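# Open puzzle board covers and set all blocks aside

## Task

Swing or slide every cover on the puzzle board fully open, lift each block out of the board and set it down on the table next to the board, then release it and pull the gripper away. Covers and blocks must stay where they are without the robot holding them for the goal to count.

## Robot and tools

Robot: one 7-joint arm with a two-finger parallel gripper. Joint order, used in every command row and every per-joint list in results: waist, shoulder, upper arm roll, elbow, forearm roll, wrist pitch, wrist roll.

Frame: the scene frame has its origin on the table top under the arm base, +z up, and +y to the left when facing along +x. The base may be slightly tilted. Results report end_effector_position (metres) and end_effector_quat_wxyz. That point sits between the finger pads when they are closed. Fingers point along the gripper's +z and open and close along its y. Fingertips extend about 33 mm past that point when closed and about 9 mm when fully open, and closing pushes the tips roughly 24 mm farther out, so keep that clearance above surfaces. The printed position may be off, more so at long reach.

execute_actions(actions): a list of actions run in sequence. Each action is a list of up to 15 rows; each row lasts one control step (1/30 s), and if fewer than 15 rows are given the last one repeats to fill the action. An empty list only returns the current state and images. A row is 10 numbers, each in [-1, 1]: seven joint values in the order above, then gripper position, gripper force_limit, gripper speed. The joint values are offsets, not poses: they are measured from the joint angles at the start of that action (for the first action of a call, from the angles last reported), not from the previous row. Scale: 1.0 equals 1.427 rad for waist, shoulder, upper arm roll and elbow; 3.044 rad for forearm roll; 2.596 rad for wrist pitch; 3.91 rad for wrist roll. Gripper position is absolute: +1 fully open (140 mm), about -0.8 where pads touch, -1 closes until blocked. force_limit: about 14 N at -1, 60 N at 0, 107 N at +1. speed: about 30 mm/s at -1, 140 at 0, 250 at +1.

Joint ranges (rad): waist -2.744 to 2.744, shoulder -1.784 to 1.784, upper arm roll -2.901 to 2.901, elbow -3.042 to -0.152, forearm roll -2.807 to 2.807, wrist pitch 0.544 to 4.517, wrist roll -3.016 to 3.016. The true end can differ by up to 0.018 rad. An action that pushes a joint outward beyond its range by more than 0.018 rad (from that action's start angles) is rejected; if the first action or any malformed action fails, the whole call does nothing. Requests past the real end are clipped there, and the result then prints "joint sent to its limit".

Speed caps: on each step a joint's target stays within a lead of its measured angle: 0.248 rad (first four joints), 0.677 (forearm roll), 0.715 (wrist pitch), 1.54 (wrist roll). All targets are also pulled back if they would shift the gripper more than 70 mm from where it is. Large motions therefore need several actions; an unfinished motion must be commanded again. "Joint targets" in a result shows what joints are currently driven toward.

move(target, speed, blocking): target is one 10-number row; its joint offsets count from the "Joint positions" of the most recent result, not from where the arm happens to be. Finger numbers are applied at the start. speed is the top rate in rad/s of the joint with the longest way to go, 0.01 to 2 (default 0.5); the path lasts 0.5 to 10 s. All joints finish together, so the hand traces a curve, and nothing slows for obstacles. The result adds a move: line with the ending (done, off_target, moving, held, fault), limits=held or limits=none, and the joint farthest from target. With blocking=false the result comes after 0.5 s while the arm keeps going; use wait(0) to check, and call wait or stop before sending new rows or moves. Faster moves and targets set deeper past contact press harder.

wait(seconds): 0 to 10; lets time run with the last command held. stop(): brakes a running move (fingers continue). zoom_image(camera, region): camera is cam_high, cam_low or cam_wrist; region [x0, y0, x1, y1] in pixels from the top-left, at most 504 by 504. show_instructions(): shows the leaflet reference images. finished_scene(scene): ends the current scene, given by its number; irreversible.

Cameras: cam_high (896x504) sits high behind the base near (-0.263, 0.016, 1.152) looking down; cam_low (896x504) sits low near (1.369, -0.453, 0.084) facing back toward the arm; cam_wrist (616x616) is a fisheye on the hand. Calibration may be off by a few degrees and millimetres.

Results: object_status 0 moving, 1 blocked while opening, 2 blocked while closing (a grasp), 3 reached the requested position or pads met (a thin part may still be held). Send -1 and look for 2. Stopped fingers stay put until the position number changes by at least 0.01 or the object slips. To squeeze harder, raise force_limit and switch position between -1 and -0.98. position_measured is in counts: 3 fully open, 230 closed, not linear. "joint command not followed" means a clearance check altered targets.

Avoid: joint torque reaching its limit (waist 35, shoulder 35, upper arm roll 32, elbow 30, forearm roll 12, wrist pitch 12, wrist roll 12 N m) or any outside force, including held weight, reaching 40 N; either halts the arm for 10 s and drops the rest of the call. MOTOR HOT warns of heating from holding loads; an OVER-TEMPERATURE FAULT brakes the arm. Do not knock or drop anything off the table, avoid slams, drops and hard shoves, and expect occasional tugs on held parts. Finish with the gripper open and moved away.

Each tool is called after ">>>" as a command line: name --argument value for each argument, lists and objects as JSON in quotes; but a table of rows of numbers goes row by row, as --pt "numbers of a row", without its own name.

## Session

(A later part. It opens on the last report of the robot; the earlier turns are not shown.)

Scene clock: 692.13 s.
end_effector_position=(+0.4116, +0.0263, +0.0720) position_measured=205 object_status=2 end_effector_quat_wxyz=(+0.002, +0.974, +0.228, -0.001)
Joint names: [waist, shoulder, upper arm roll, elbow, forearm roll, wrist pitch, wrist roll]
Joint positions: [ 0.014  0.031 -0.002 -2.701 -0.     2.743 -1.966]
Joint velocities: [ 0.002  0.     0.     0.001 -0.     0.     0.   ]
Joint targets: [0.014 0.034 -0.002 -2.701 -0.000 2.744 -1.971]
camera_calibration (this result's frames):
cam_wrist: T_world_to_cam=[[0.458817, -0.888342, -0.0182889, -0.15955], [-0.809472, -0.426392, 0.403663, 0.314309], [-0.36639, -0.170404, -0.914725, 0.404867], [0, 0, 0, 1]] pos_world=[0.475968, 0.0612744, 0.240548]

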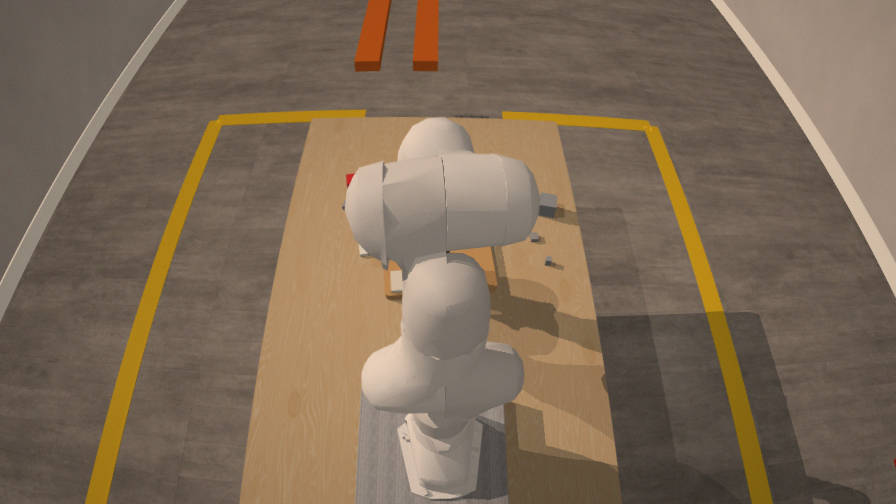

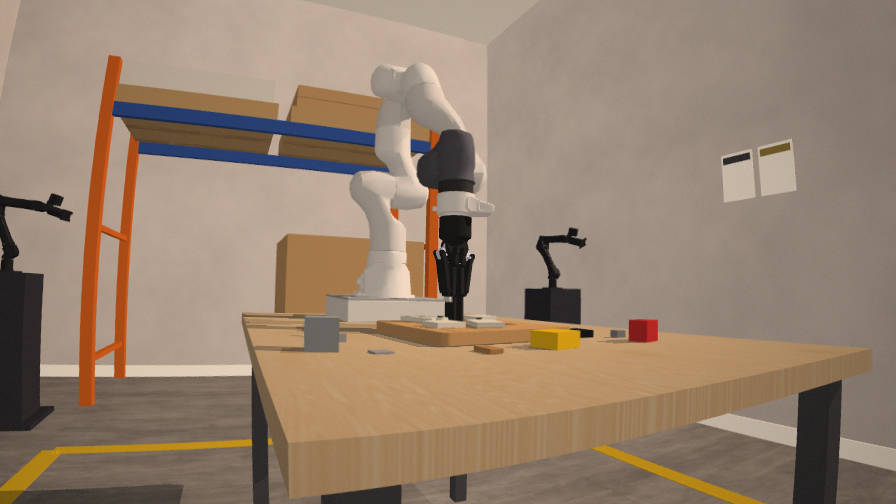

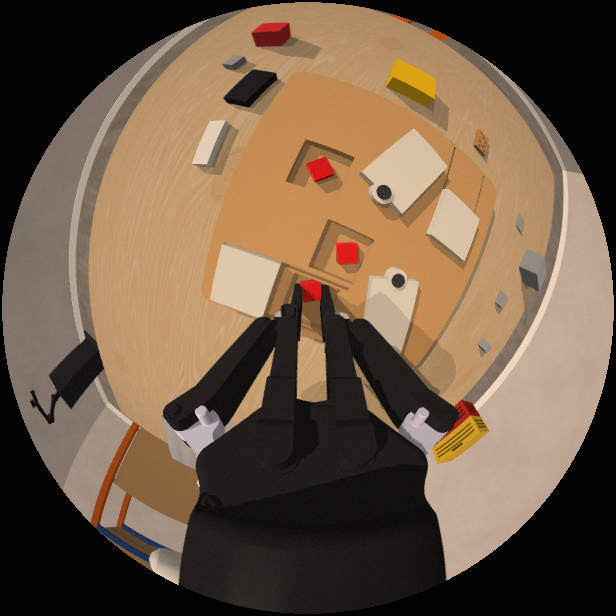

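>>> execute_actions --actions '[[[0,-0.0029,0,0,0,-0.0074,0,-1,-0.2,-1],[0,-0.0055,0,0,0,-0.0106,0,-1,-0.2,-1],[0,-0.0096,0,0,0,-0.014,0,-1,-0.2,-1],[0,-0.0148,0,0,0,-0.0173,0,-1,-0.2,-1],[0,-0.0208,0,0,0,-0.0204,0,-1,-0.2,-1],[0,-0.027,0,-0.001,0,-0.0227,0,-1,-0.2,-1],[0,-0.0337,0,-0.0026,0,-0.0241,0.003,-1,-0.2,-1],[0,-0.0411,0,-0.0052,0,-0.0246,0.008,-1,-0.2,-1],[0,-0.0488,0,-0.0094,0,-0.0241,0.014,-1,-0.2,-1],[0,-0.0562,0,-0.0152,0,-0.0234,0.02,-1,-0.2,-1],[0,-0.0632,0,-0.0225,0,-0.0216,0.026,-1,-0.2,-1],[0,-0.0705,0,-0.0311,0,-0.0197,0.032,-1,-0.2,-1],[0,-0.0786,0,-0.0408,0,-0.0176,0.038,-1,-0.2,-1],[0,-0.0874,0,-0.0513,0,-0.0157,0.044,-1,-0.2,-1],[0,-0.097,0,-0.0626,0,-0.0146,0.05,-1,-0.2,-1]],[[0,-0.0312,0,-0.0365,0,0.0072,0.04,-1,-0.2,-1],[0,-0.0414,0,-0.0486,0,0.0082,0.046,-1,-0.2,-1],[0,-0.0515,0,-0.0606,0,0.0093,0.052,-1,-0.2,-1],[0,-0.0615,0,-0.0724,0,0.0102,0.058,-1,-0.2,-1],[0,-0.071,0,-0.0838,0,0.0111,0.064,-1,-0.2,-1],[0,-0.0799,0,-0.0943,0,0.0118,0.07,-1,-0.2,-1],[0,-0.088,0,-0.1039,0,0.0125,0.076,-1,-0.2,-1],[0,-0.0953,0,-0.1126,0,0.013,0.081,-1,-0.2,-1],[0,-0.1014,0,-0.1199,0,0.0134,0.085,-1,-0.2,-1],[0,-0.1062,0,-0.1256,0,0.0136,0.085,-1,-0.2,-1],[0,-0.1098,0,-0.1299,0,0.0137,0.085,-1,-0.2,-1],[0,-0.1119,0,-0.1324,0,0.0137,0.085,-1,-0.2,-1],[0,-0.1127,0,-0.1333,0,0.0137,0.085,-1,-0.2,-1]]]'

Scene clock: 755.73 s.
end_effector_position=(+0.3378, +0.0218, +0.0931) position_measured=205 object_status=2 end_effector_quat_wxyz=(+0.002, +0.997, +0.074, +0.004)
Joint names: [waist, shoulder, upper arm roll, elbow, forearm roll, wrist pitch, wrist roll]
Joint positions: [ 0.014 -0.234 -0.002 -2.94  -0.     2.727 -1.654]
Joint velocities: [-0.002 -0.051 -0.    -0.06   0.001  0.019  0.286]
Joint targets: [0.014 -0.240 -0.002 -2.947 -0.000 2.735 -1.564]
camera_calibration (this result's frames):
cam_wrist: T_world_to_cam=[[0.164422, -0.986242, -0.0170988, -0.0278549], [-0.905362, -0.157773, 0.394242, 0.271597], [-0.391516, -0.0493413, -0.918848, 0.402581], [0, 0, 0, 1]] pos_world=[0.40809, 0.0352428, 0.26236]

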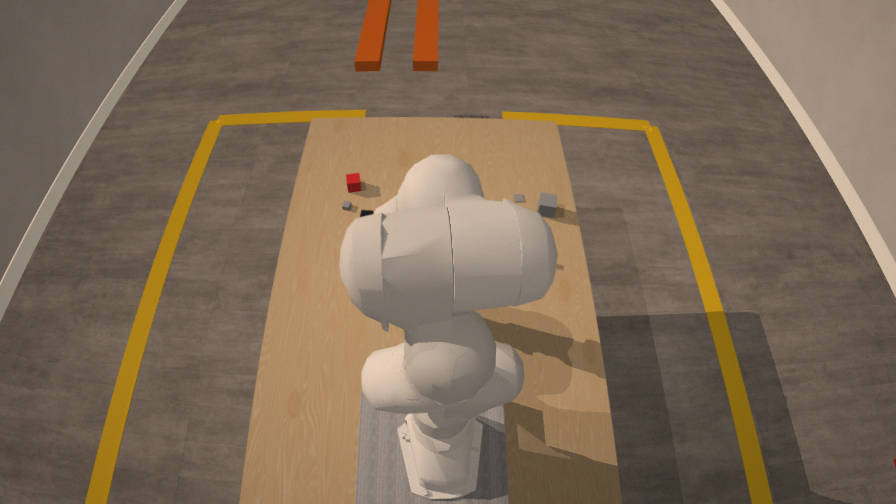

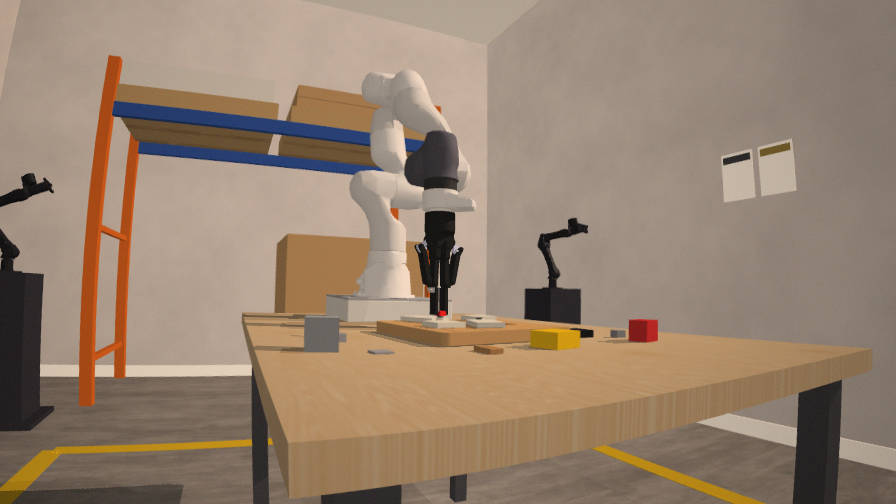

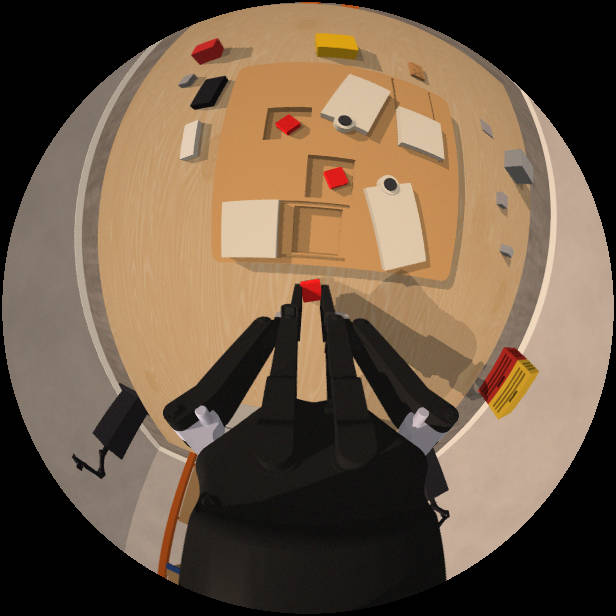

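>>> execute_actions --actions '[]'

Scene clock: 789.63 s.
end_effector_position=(+0.3378, +0.0218, +0.0934) position_measured=205 object_status=2 end_effector_quat_wxyz=(+0.001, +1.000, +0.031, +0.006)
Joint names: [waist, shoulder, upper arm roll, elbow, forearm roll, wrist pitch, wrist roll]
Joint positions: [ 0.014 -0.238 -0.002 -2.944 -0.     2.731 -1.568]
Joint velocities: [ 0.    -0.     0.002  0.     0.     0.    -0.   ]
Joint targets: [0.014 -0.240 -0.002 -2.947 -0.000 2.735 -1.564]
camera_calibration (this result's frames):
cam_wrist: T_world_to_cam=[[0.0786508, -0.996745, -0.0177274, 0.00141779], [-0.917232, -0.0793196, 0.390377, 0.274068], [-0.390512, -0.0144433, -0.920484, 0.401936], [0, 0, 0, 1]] pos_world=[0.408233, 0.0289574, 0.263011]

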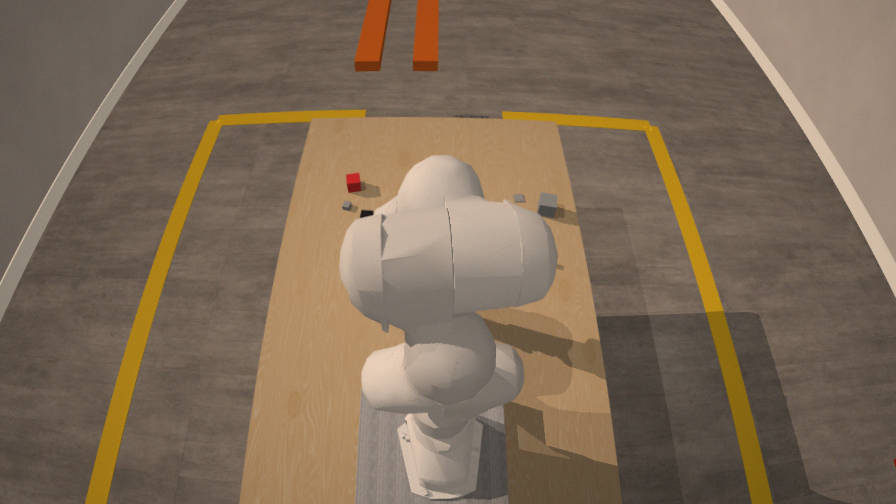

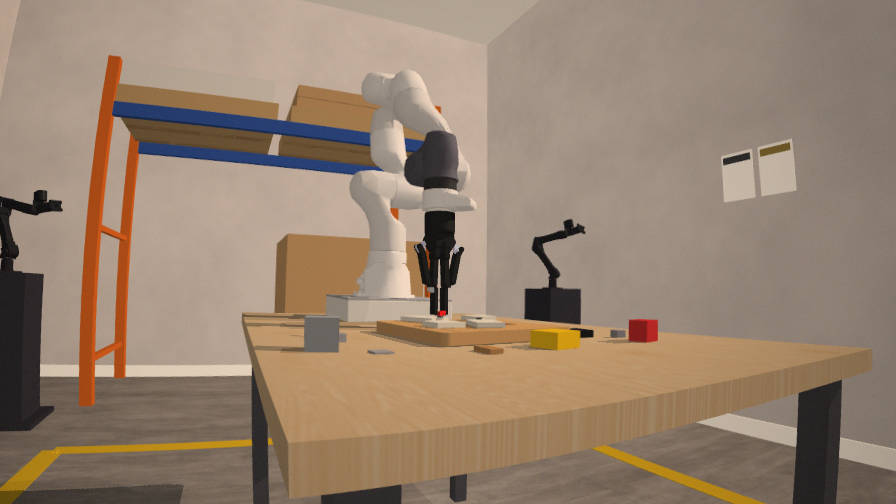

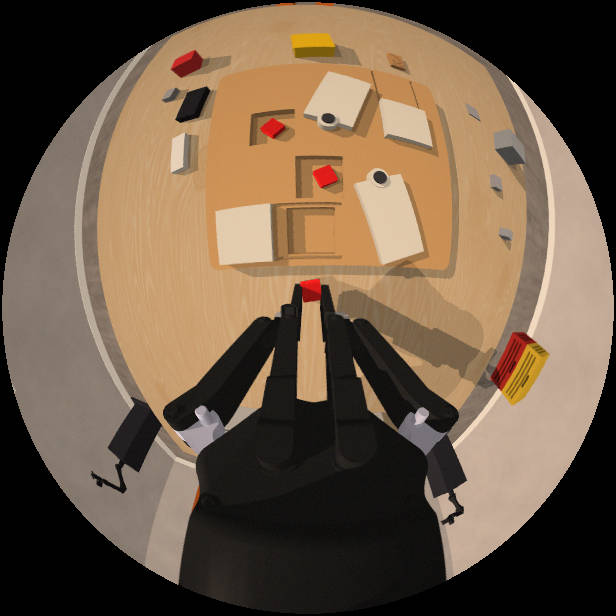

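>>> execute_actions --actions '[[[0,0.0003,0,-0.002,0,0.0014,0,-1,-0.2,0],[0,0.0012,0,-0.002,0,0.0025,0,-1,-0.2,0],[0,0.0026,0,-0.002,0,0.0038,0,-1,-0.2,0],[0,0.0046,0,-0.002,0,0.0054,0,-1,-0.2,0],[0,0.0072,0,-0.002,0,0.0073,0,-1,-0.2,0],[0,0.0102,0,-0.002,0,0.0093,0,-1,-0.2,0],[0,0.0137,0,-0.002,0,0.0116,0,-1,-0.2,0],[0,0.0176,0,-0.002,0,0.0140,0,-1,-0.2,0],[0,0.0218,0,-0.002,0,0.0166,0,-1,-0.2,0],[0,0.0263,0,-0.002,0,0.0192,0,-1,-0.2,0],[0,0.0311,0,-0.002,0,0.0219,0,-1,-0.2,0],[0,0.0361,0,-0.002,0,0.0246,0,-1,-0.2,0],[0,0.0411,0,-0.002,0,0.0272,0,-1,-0.2,0],[0,0.0462,0,-0.002,0,0.0299,0,-1,-0.2,0],[0,0.0512,0,-0.002,0,0.0324,0,-1,-0.2,0]],[[0,0.0165,0,-0.001,0,0.0141,0,-1,-0.2,0],[0,0.0213,0,-0.001,0,0.0164,0,-1,-0.2,0],[0,0.0258,0,-0.001,0,0.0184,0,-1,-0.2,0],[0,0.0301,0,-0.001,0,0.0203,0,-1,-0.2,0],[0,0.0340,0,-0.001,0,0.0219,0,-1,-0.2,0],[0,0.0374,0,-0.001,0,0.0233,0,-1,-0.2,0],[0,0.0405,0,-0.001,0,0.0243,0,-1,-0.2,0],[0,0.0430,0,-0.001,0,0.0251,0,-1,-0.2,0],[0,0.0450,0,-0.001,0,0.0256,0,-1,-0.2,0],[0,0.0465,0,-0.001,0,0.0257,0,-1,-0.2,0],[0,0.0474,0,-0.001,0,0.0257,0,-1,-0.2,0],[0,0.0476,0,-0.001,0,0.0257,0,-1,-0.2,0]]]'

Scene clock: 827.87 s.
end_effector_position=(+0.3335, +0.0214, +0.0632) position_measured=205 object_status=2 end_effector_quat_wxyz=(+0.002, +1.000, +0.031, +0.000)
Joint names: [waist, shoulder, upper arm roll, elbow, forearm roll, wrist pitch, wrist roll]
Joint positions: [ 0.014 -0.118 -0.002 -2.944 -0.     2.84  -1.568]
Joint velocities: [-0.002  0.009 -0.001  0.001  0.001  0.034  0.   ]
Joint targets: [0.014 -0.115 -0.002 -2.946 -0.000 2.849 -1.568]
camera_calibration (this result's frames):
cam_wrist: T_world_to_cam=[[0.0783666, -0.996767, -0.0177238, 0.000884547], [-0.912779, -0.0788895, 0.400762, 0.279797], [-0.400865, -0.0152284, -0.916011, 0.375685], [0, 0, 0, 1]] pos_world=[0.405922, 0.0286758, 0.232015]

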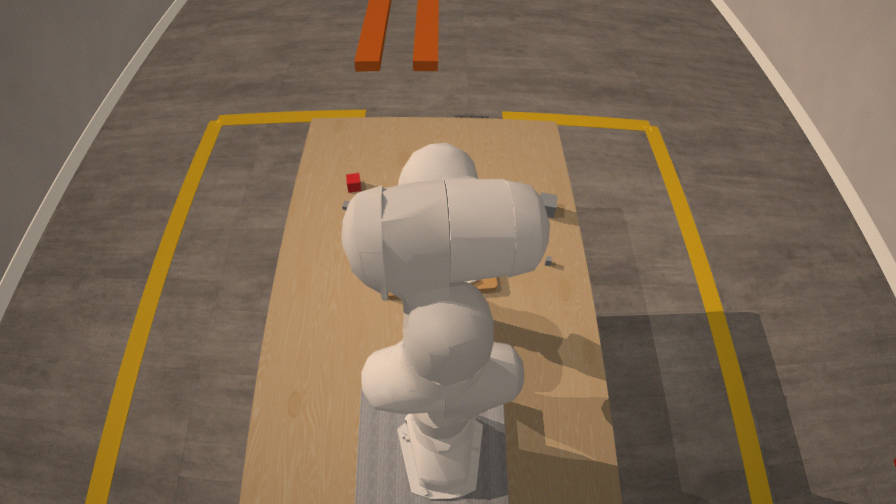

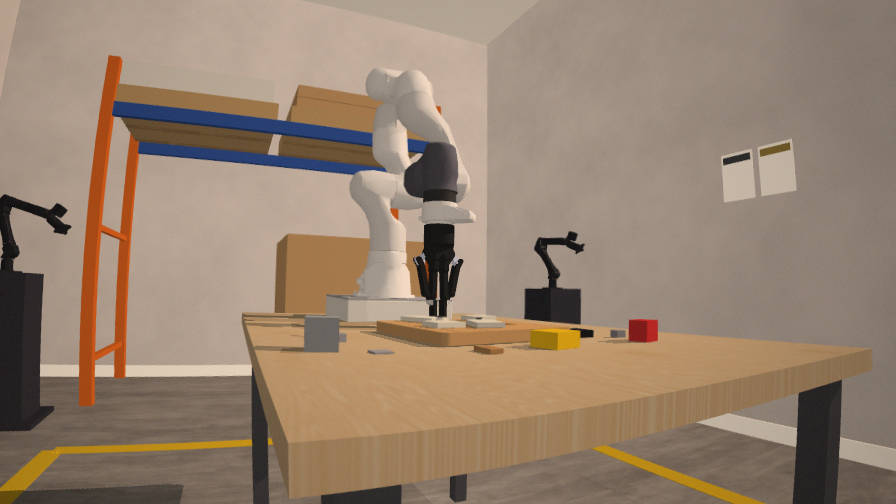

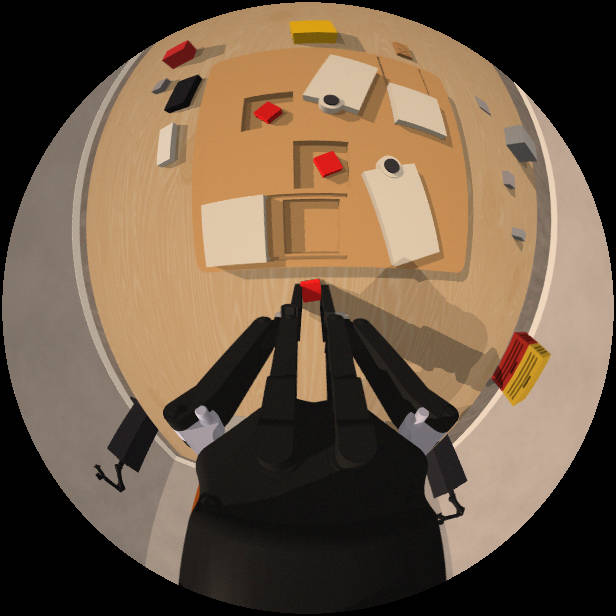

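>>> execute_actions --actions '[[[0,0.0028,0,-0.001,0,0.0037,0,-1,-0.2,0],[0,0.0036,0,-0.001,0,0.0040,0,-1,-0.2,0],[0,0.0044,0,-0.001,0,0.0043,0,-1,-0.2,0],[0,0.0052,0,-0.001,0,0.0047,0,-1,-0.2,0],[0,0.0060,0,-0.001,0,0.0051,0,-1,-0.2,0],[0,0.0068,0,-0.001,0,0.0055,0,-1,-0.2,0],[0,0.0076,0,-0.001,0,0.0059,0,-1,-0.2,0],[0,0.0084,0,-0.001,0,0.0063,0,-1,-0.2,0],[0,0.0092,0,-0.001,0,0.0067,0,-1,-0.2,0],[0,0.0100,0,-0.001,0,0.0067,0,-1,-0.2,0],[0,0.0107,0,-0.001,0,0.0067,0,-1,-0.2,0]]]'

>>> zoom_image --camera "cam_wrist" --region '[275, 255, 347, 327]'

Scene clock: 836.97 s.
end_effector_position=(+0.3336, +0.0214, +0.0607) position_measured=205 object_status=2 end_effector_quat_wxyz=(+0.002, +1.000, +0.031, +0.001)
Joint names: [waist, shoulder, upper arm roll, elbow, forearm roll, wrist pitch, wrist roll]
Joint positions: [ 0.014 -0.107 -0.002 -2.944 -0.     2.851 -1.568]
Joint velocities: [-0.     0.     0.001 -0.    -0.001  0.     0.002]
Joint targets: [0.014 -0.102 -0.002 -2.946 -0.000 2.857 -1.568]
camera_calibration (this result's frames):
cam_wrist: T_world_to_cam=[[0.0783855, -0.996766, -0.0176952, 0.000817739], [-0.91316, -0.0789099, 0.39989, 0.281055], [-0.399993, -0.015187, -0.916393, 0.37317], [0, 0, 0, 1]] pos_world=[0.405849, 0.0286604, 0.229594]

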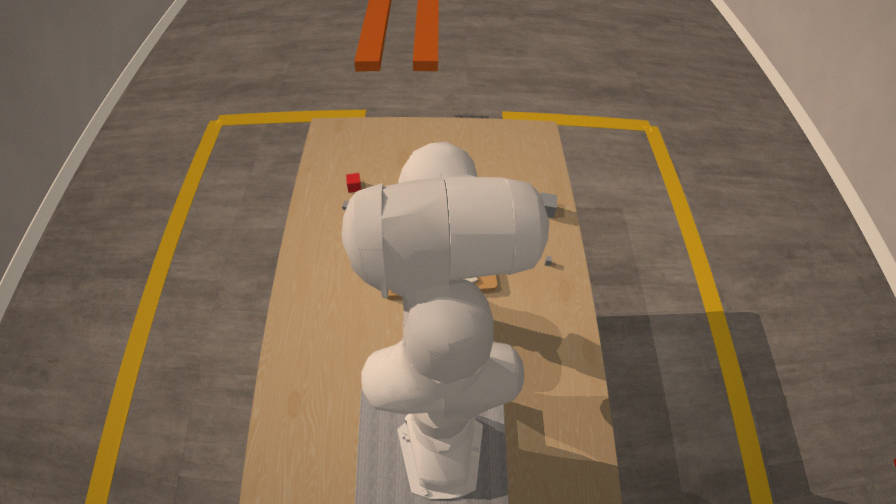

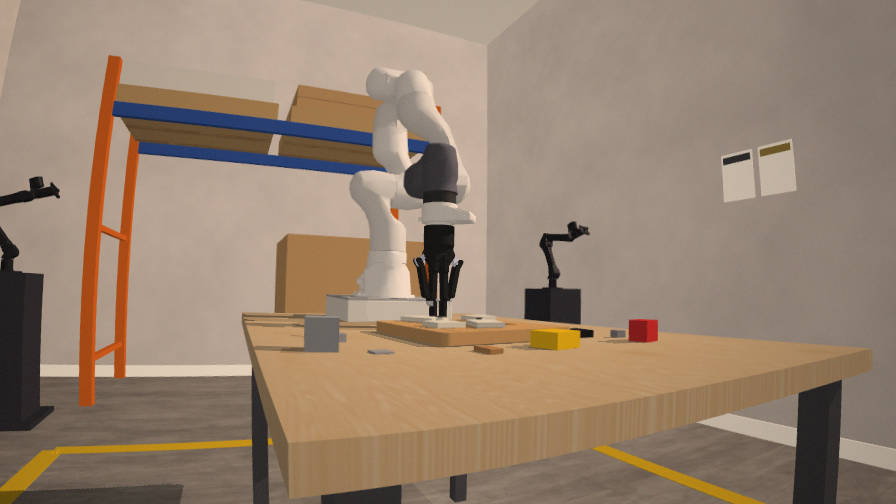

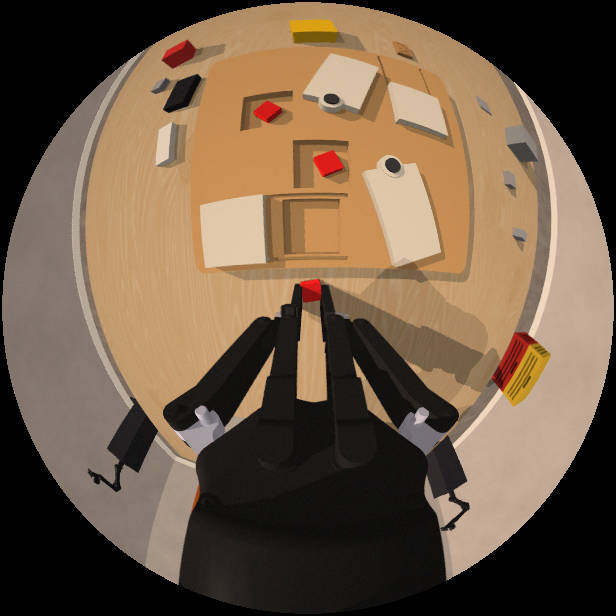

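Region (275, 255, 347, 327) of cam_wrist's 616x616 image, scaled by 7.000, with more detail than that image has.

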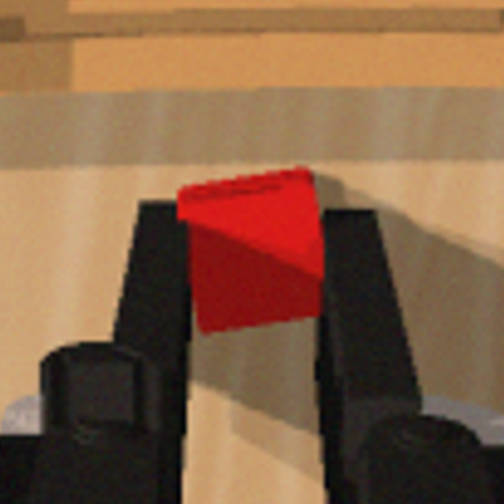

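>>> execute_actions --actions '[[[0,0.001,0,-0.001,0,0,0,-0.42,-0.2,0],[0,0,0,-0.001,0,0,0,-0.42,-0.2,0],[0,0,0,-0.001,0,0,0,-0.42,-0.2,0],[0,0,0,-0.001,0,0,0,-0.42,-0.2,0],[0,0,0,-0.001,0,-0.0005,0,-0.42,-0.2,0],[0,0,0,-0.001,0,-0.0020,0,-0.42,-0.2,0],[0,-0.0009,0,-0.001,0,-0.0045,0,-0.42,-0.2,0],[0,-0.0037,0,-0.001,0,-0.0077,0,-0.42,-0.2,0],[0,-0.0081,0,-0.001,0,-0.0118,0,-0.42,-0.2,0],[0,-0.0141,0,-0.001,0,-0.0163,0,-0.42,-0.2,0],[0,-0.0214,0,0,0,-0.0213,0,-0.42,-0.2,0],[0,-0.0297,0,0,0,-0.0265,0,-0.42,-0.2,0],[0,-0.0388,0,0,0,-0.0316,0.0007,-0.42,-0.2,0],[0,-0.0481,0,0,0,-0.0366,0.0030,-0.42,-0.2,0],[0,-0.0575,0,0,0,-0.0412,0.0067,-0.42,-0.2,0]],[[0,-0.0309,0,0,0,-0.0266,0.0118,-0.42,-0.2,0],[0,-0.0386,0,0.0007,0,-0.0303,0.0184,-0.42,-0.2,0],[-0.0002,-0.0443,0,0.0029,0,-0.0333,0.0262,-0.52,-0.2,-0.5],[-0.0004,-0.0475,0,0.0064,0,-0.0356,0.0352,-0.52,-0.2,-0.5],[-0.0006,-0.0480,0,0.0114,0,-0.0370,0.0454,-0.52,-0.2,-0.5],[-0.0010,-0.0459,0,0.0176,0,-0.0380,0.0565,-0.52,-0.2,-0.5],[-0.0014,-0.0409,0,0.0251,0,-0.0392,0.0686,-0.52,-0.2,-0.5],[-0.0019,-0.0341,0,0.0338,0,-0.0405,0.0813,-0.52,-0.2,-0.5],[-0.0024,-0.0264,0,0.0437,0,-0.0419,0.0947,-0.52,-0.2,-0.5],[-0.0030,-0.0179,0,0.0545,0,-0.0434,0.1086,-0.52,-0.2,-0.5],[-0.0037,-0.0087,0,0.0663,0,-0.0449,0.1228,-0.52,-0.2,-0.5],[-0.0044,0.0012,0,0.0788,0,-0.0466,0.1371,-0.52,-0.2,-0.5],[-0.0051,0.0115,0,0.0921,0,-0.0482,0.1514,-0.52,-0.2,-0.5],[-0.0059,0.0223,0,0.1058,0,-0.0500,0.1656,-0.52,-0.2,-0.5],[-0.0067,0.0335,0,0.1200,0,-0.0517,0.1795,-0.52,-0.2,-0.5]],[[-0.0046,0.0364,0,0.0456,0,-0.0106,0.1134,-0.52,-0.2,-0.5],[-0.0054,0.0479,0,0.0602,0,-0.0124,0.1262,-0.52,-0.2,-0.5],[-0.0062,0.0593,0,0.0748,0,-0.0140,0.1382,-0.52,-0.2,-0.5],[-0.0070,0.0706,0,0.0893,0,-0.0157,0.1493,-0.52,-0.2,-0.5],[-0.0078,0.0818,0,0.1035,0,-0.0172,0.1595,-0.52,-0.2,-0.5],[-0.0086,0.0926,0,0.1172,0,-0.0187,0.1685,-0.52,-0.2,-0.5],[-0.0093,0.1029,0,0.1305,0,-0.0201,0.1763,-0.52,-0.2,-0.5],[-0.0100,0.1128,0,0.1430,0,-0.0214,0.1829,-0.52,-0.2,-0.5],[-0.0107,0.1220,0,0.1548,0,-0.0226,0.1880,-0.52,-0.2,-0.5],[-0.0113,0.1305,0,0.1656,0,-0.0236,0.1917,-0.52,-0.2,-0.5],[-0.0118,0.1382,0,0.1755,0,-0.0245,0.1940,-0.52,-0.2,-0.5],[-0.0123,0.1450,0,0.1842,0,-0.0253,0.1947,-0.52,-0.2,-0.5],[-0.0127,0.1509,0,0.1917,0,-0.0258,0.1947,-0.52,-0.2,-0.5],[-0.0131,0.1558,0,0.1979,0,-0.0261,0.1947,-0.52,-0.2,-0.5],[-0.0133,0.1597,0,0.2029,0,-0.0256,0.1947,-0.52,-0.2,-0.5]],[[-0.0029,0.0146,0,0.0172,0,-0.0021,0.0302,-0.52,-0.2,-0.5],[-0.0031,0.0174,0,0.0194,0,-0.0007,0.0302,-0.52,-0.2,-0.5],[-0.0031,0.0198,0,0.0201,0,0.0010,0.0302,-0.52,-0.2,-0.5],[-0.0031,0.0222,0,0.0201,0,0.0028,0.0302,-0.52,-0.2,-0.5],[-0.0031,0.0250,0,0.0201,0,0.0046,0.0302,-0.52,-0.2,-0.5],[-0.0031,0.0275,0,0.0201,0,0.0063,0.0302,-0.52,-0.2,-0.5],[-0.0031,0.0300,0,0.0201,0,0.0077,0.0302,-0.52,-0.2,-0.5],[-0.0031,0.0325,0,0.0201,0,0.0085,0.0302,-0.52,-0.2,-0.5],[-0.0031,0.0345,0,0.0201,0,0.0088,0.0302,-0.52,-0.2,-0.5],[-0.0031,0.0362,0,0.0201,0,0.0089,0.0302,-0.52,-0.2,-0.5],[-0.0031,0.0374,0,0.0201,0,0.0089,0.0302,-0.52,-0.2,-0.5],[-0.0031,0.0380,0,0.0201,0,0.0089,0.0302,-0.52,-0.2,-0.5]]]'

Scene clock: 958.97 s.
end_effector_position=(+0.4659, +0.0194, +0.0850) position_measured=195 object_status=3 end_effector_quat_wxyz=(+0.002, +0.886, -0.464, -0.000)
Joint names: [waist, shoulder, upper arm roll, elbow, forearm roll, wrist pitch, wrist roll]
Joint positions: [-0.008  0.114 -0.002 -2.525 -0.     2.649 -0.563]
Joint velocities: [ 0.     0.011  0.001  0.    -0.     0.017  0.07 ]
Joint targets: [-0.011 0.117 -0.002 -2.523 -0.000 2.656 -0.537]
camera_calibration (this result's frames):
cam_wrist: T_world_to_cam=[[-0.812384, -0.582893, -0.0164049, 0.395738], [-0.539674, 0.740897, 0.399779, 0.202073], [-0.220874, 0.333627, -0.916465, 0.358026], [0, 0, 0, 1]] pos_world=[0.509624, -0.0384898, 0.253826]

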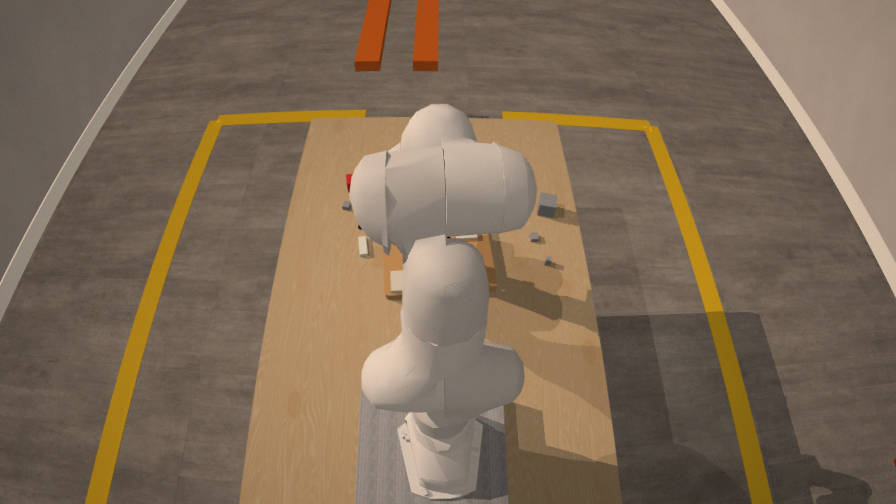

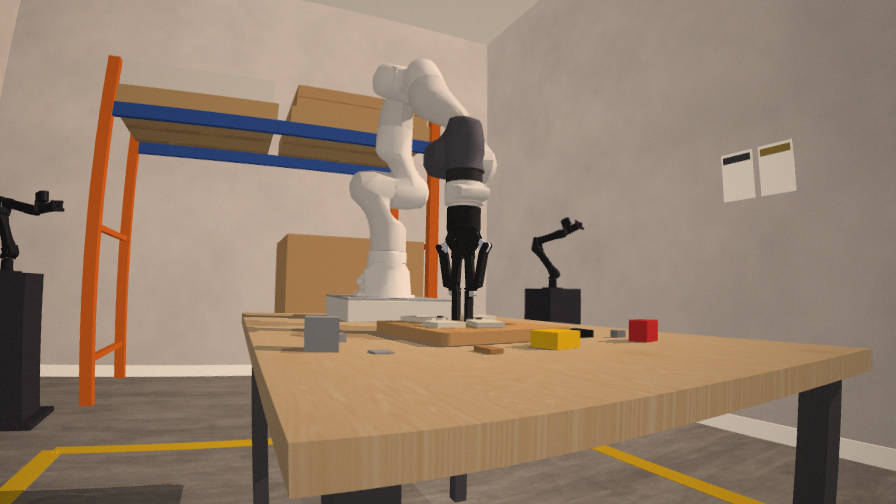

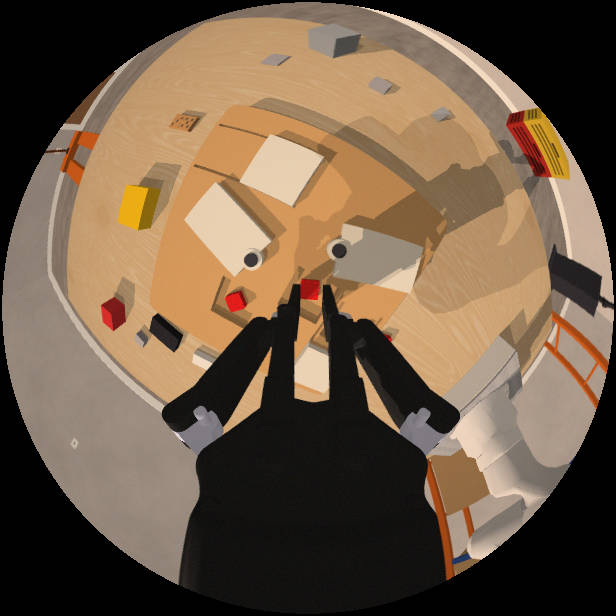

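>>> execute_actions --actions '[]'

>>> zoom_image --camera "cam_wrist" --region '[275, 255, 347, 327]'

Scene clock: 963.13 s.
end_effector_position=(+0.4670, +0.0194, +0.0852) position_measured=195 object_status=3 end_effector_quat_wxyz=(+0.002, +0.881, -0.474, +0.001)
Joint names: [waist, shoulder, upper arm roll, elbow, forearm roll, wrist pitch, wrist roll]
Joint positions: [-0.009  0.115 -0.002 -2.525 -0.     2.652 -0.541]
Joint velocities: [ 0.001 -0.001  0.     0.001  0.    -0.    -0.   ]
Joint targets: [-0.011 0.117 -0.002 -2.523 -0.000 2.656 -0.537]
camera_calibration (this result's frames):
cam_wrist: T_world_to_cam=[[-0.82488, -0.564983, -0.019159, 0.402372], [-0.524652, 0.752495, 0.39811, 0.19548], [-0.210509, 0.338445, -0.917138, 0.353614], [0, 0, 0, 1]] pos_world=[0.508907, -0.039443, 0.254199]

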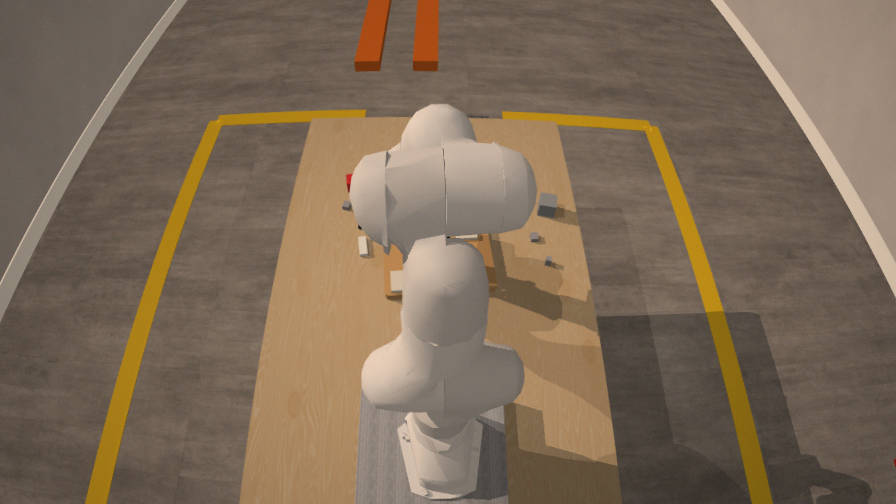

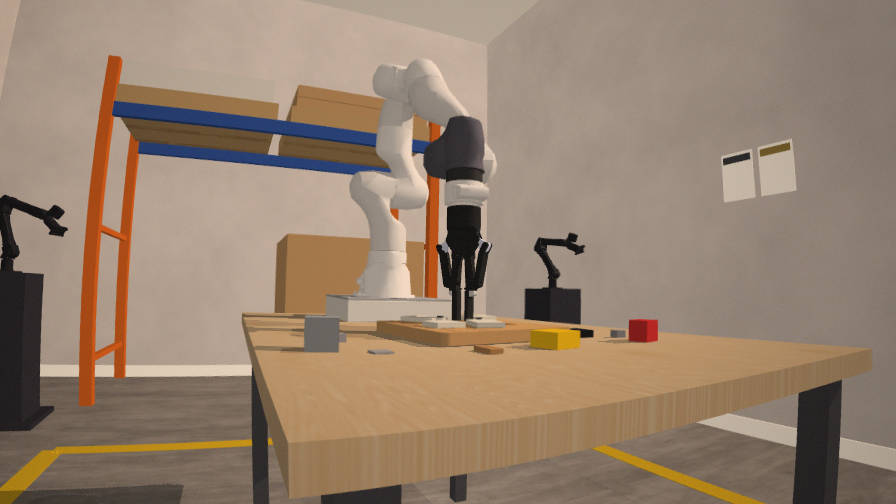

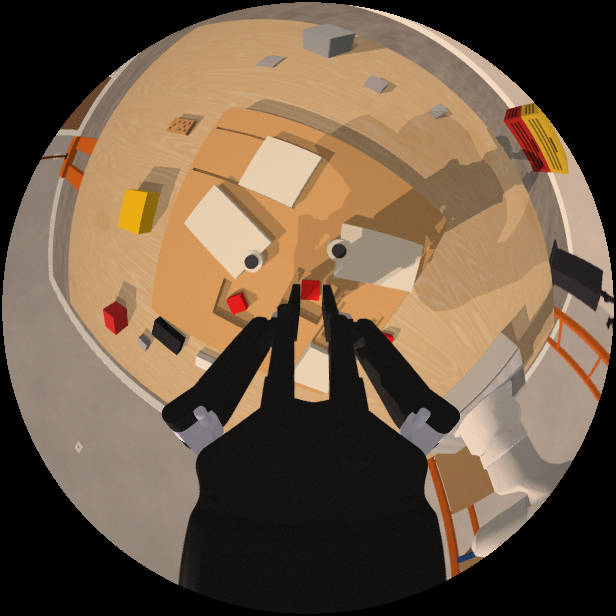

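Region (275, 255, 347, 327) of cam_wrist's 616x616 image, scaled by 7.000, with more detail than that image has.

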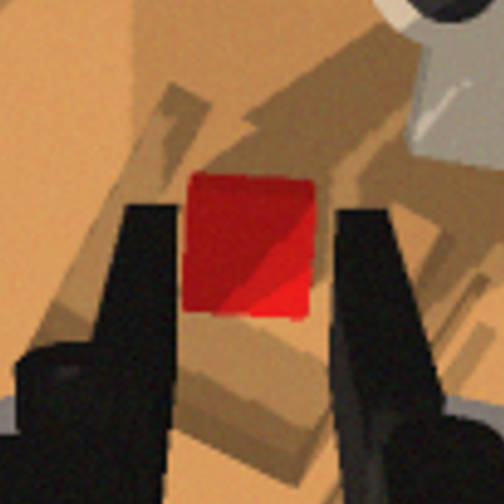

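>>> execute_actions --actions '[[[-0.001,0.0025,0,0.002,0,0.0020,0.010,-0.53,-0.2,-0.5],[-0.001,0.0033,0,0.0026,0,0.0023,0.016,-0.53,-0.2,-0.5],[-0.001,0.0041,0,0.0032,0,0.0026,0.018,-0.53,-0.2,-0.5],[-0.001,0.0049,0,0.0038,0,0.0029,0.018,-0.53,-0.2,-0.5],[-0.001,0.0057,0,0.0044,0,0.0032,0.018,-0.53,-0.2,-0.5],[-0.001,0.0065,0,0.0050,0,0.0035,0.018,-0.53,-0.2,-0.5],[-0.001,0.0073,0,0.0055,0,0.0037,0.018,-0.53,-0.2,-0.5],[-0.001,0.0081,0,0.0055,0,0.0037,0.017,-0.53,-0.2,-0.5],[-0.001,0.0089,0,0.0055,0,0.0037,0.013,-0.53,-0.2,-0.5],[-0.001,0.0095,0,0.0055,0,0.0037,0.0112,-0.53,-0.2,-0.5]]]'

>>> zoom_image --camera "cam_wrist" --region '[275, 255, 347, 327]'

Scene clock: 1009.67 s.
end_effector_position=(+0.4682, +0.0194, +0.0823) position_measured=196 object_status=3 end_effector_quat_wxyz=(+0.002, +0.871, -0.491, +0.001)
Joint names: [waist, shoulder, upper arm roll, elbow, forearm roll, wrist pitch, wrist roll]
Joint positions: [-0.009  0.126 -0.002 -2.52  -0.     2.657 -0.503]
Joint velocities: [-0.001  0.002 -0.001  0.001  0.     0.003  0.004]
Joint targets: [-0.010 0.128 -0.002 -2.517 -0.000 2.662 -0.498]
camera_calibration (this result's frames):
cam_wrist: T_world_to_cam=[[-0.846113, -0.532683, -0.0184801, 0.412595], [-0.494869, 0.772224, 0.398465, 0.182922], [-0.197985, 0.346292, -0.916997, 0.345139], [0, 0, 0, 1]] pos_world=[0.507957, -0.0409929, 0.251229]

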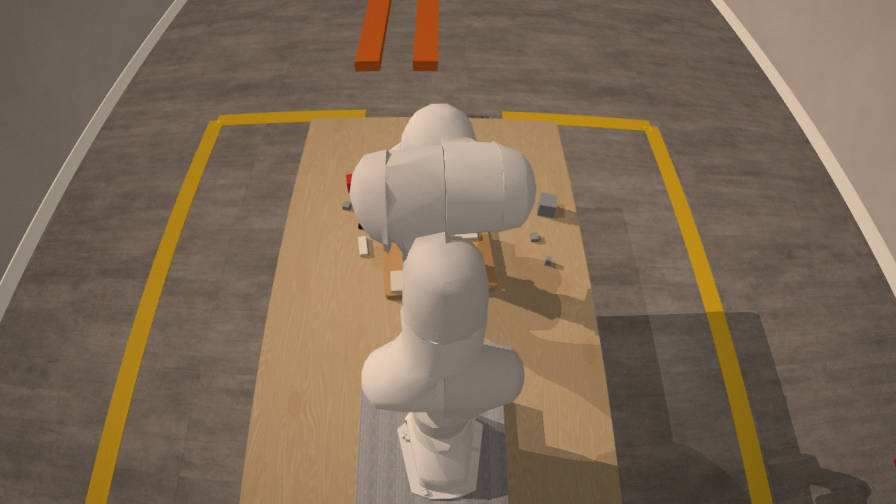

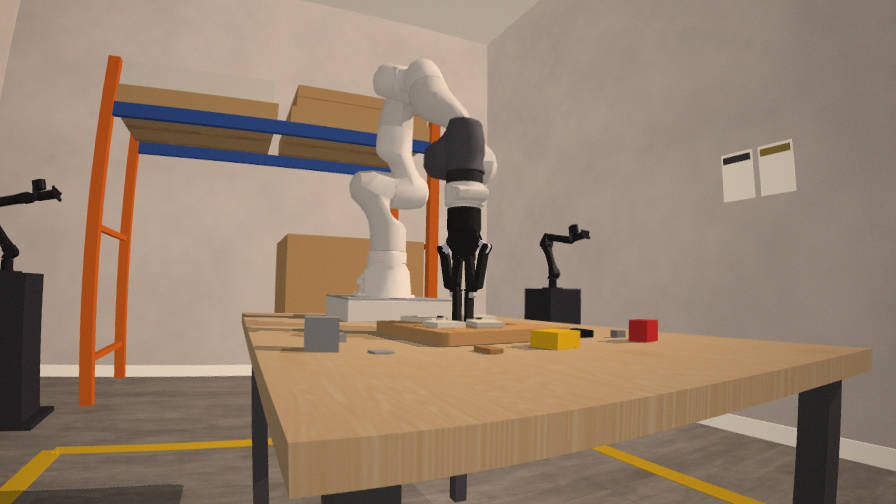

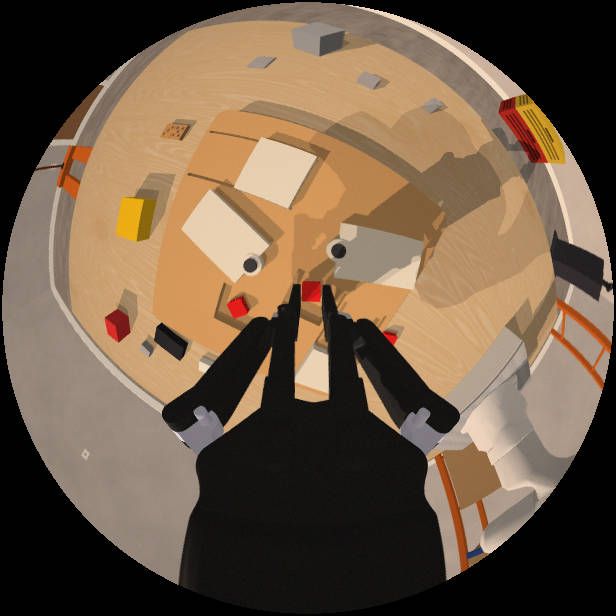

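Region (275, 255, 347, 327) of cam_wrist's 616x616 image, scaled by 7.000, with more detail than that image has.

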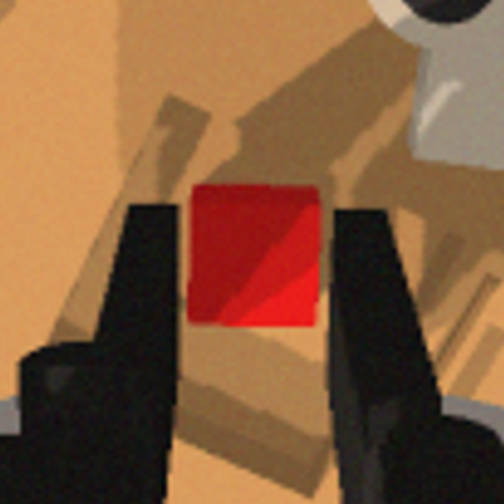

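>>> execute_actions --actions '[[[-0.0007,0.0018,0,0.002,0,0.0030,0.0013,-0.53,-0.2,-0.5],[-0.0007,0.0022,0,0.002,0,0.0040,0.0013,-0.53,-0.2,-0.5],[-0.0007,0.0038,0,0.002,0,0.0050,0.0013,-0.53,-0.2,-0.5],[-0.0007,0.0057,0,0.002,0,0.0061,0.0013,-0.53,-0.2,-0.5],[-0.0007,0.0076,0,0.002,0,0.0072,0.0013,-0.53,-0.2,-0.5],[-0.0007,0.0095,0,0.002,0,0.0083,0.0013,-0.53,-0.2,-0.5],[-0.0007,0.0114,0,0.002,0,0.0094,0.0013,-0.53,-0.2,-0.5],[-0.0007,0.0133,0,0.002,0,0.0105,0.0013,-0.53,-0.2,-0.5],[-0.0007,0.0152,0,0.002,0,0.0116,0.0013,-0.53,-0.2,-0.5],[-0.0007,0.0171,0,0.002,0,0.0125,0.0013,-0.53,-0.2,-0.5],[-0.0007,0.0190,0,0.002,0,0.0127,0.0013,-0.53,-0.2,-0.5],[-0.0007,0.0205,0,0.002,0,0.0127,0.0013,-0.53,-0.2,-0.5],[-0.0007,0.0210,0,0.002,0,0.0127,0.0013,-0.53,-0.2,-0.5],[-0.0007,0.0210,0,0.002,0,0.0127,0.0013,-0.53,-0.2,-0.5],[-0.0007,0.0210,0,0.002,0,0.0127,0.0013,-1,-0.2,-1]]]'

Scene clock: 1027.23 s.
end_effector_position=(+0.4679, +0.0194, +0.0723) position_measured=196 object_status=0 end_effector_quat_wxyz=(+0.002, +0.871, -0.491, +0.000)
Joint names: [waist, shoulder, upper arm roll, elbow, forearm roll, wrist pitch, wrist roll]
Joint positions: [-0.009  0.152 -0.002 -2.519 -0.     2.682 -0.502]
Joint velocities: [-0.     0.028  0.    -0.002 -0.001  0.022 -0.001]
Joint targets: [-0.010 0.156 -0.002 -2.517 -0.000 2.690 -0.498]
camera_calibration (this result's frames):
cam_wrist: T_world_to_cam=[[-0.846783, -0.531655, -0.0173433, 0.412321], [-0.493416, 0.772863, 0.399029, 0.186033], [-0.198741, 0.346448, -0.916774, 0.336329], [0, 0, 0, 1]] pos_world=[0.507781, -0.0410859, 0.241257]

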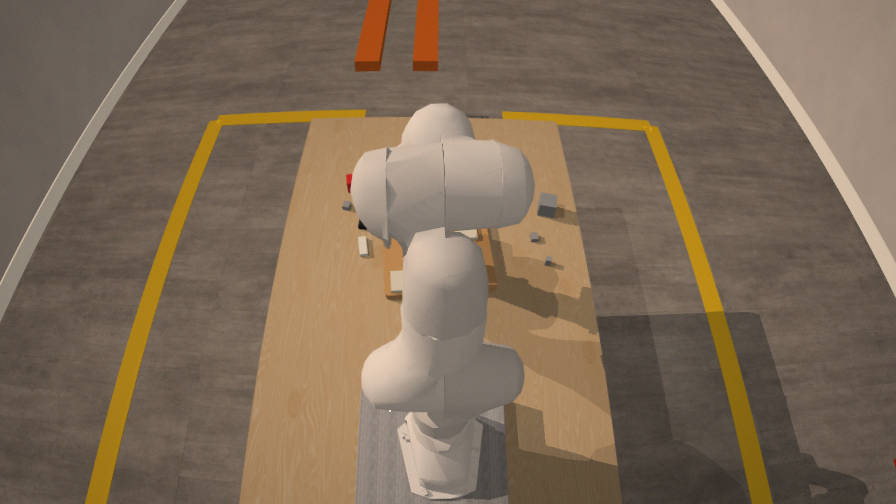

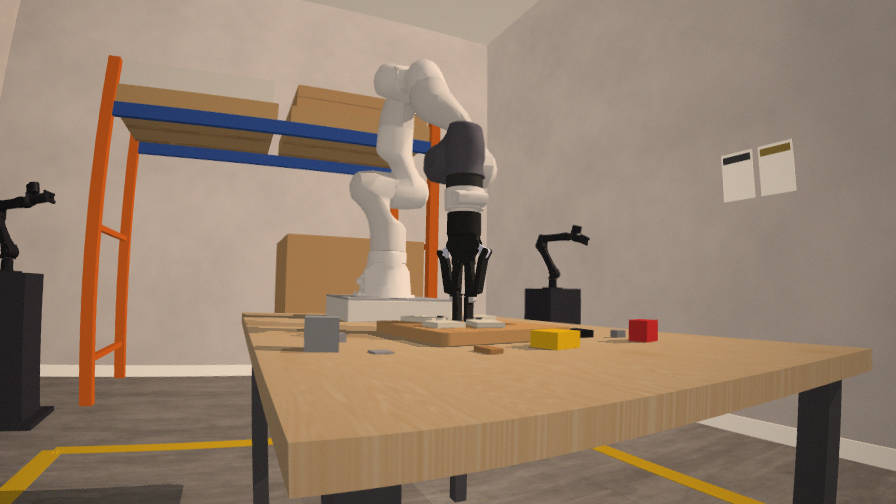

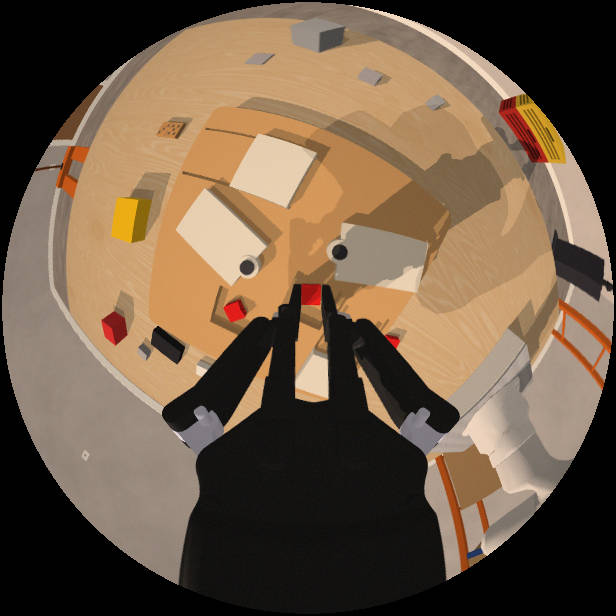

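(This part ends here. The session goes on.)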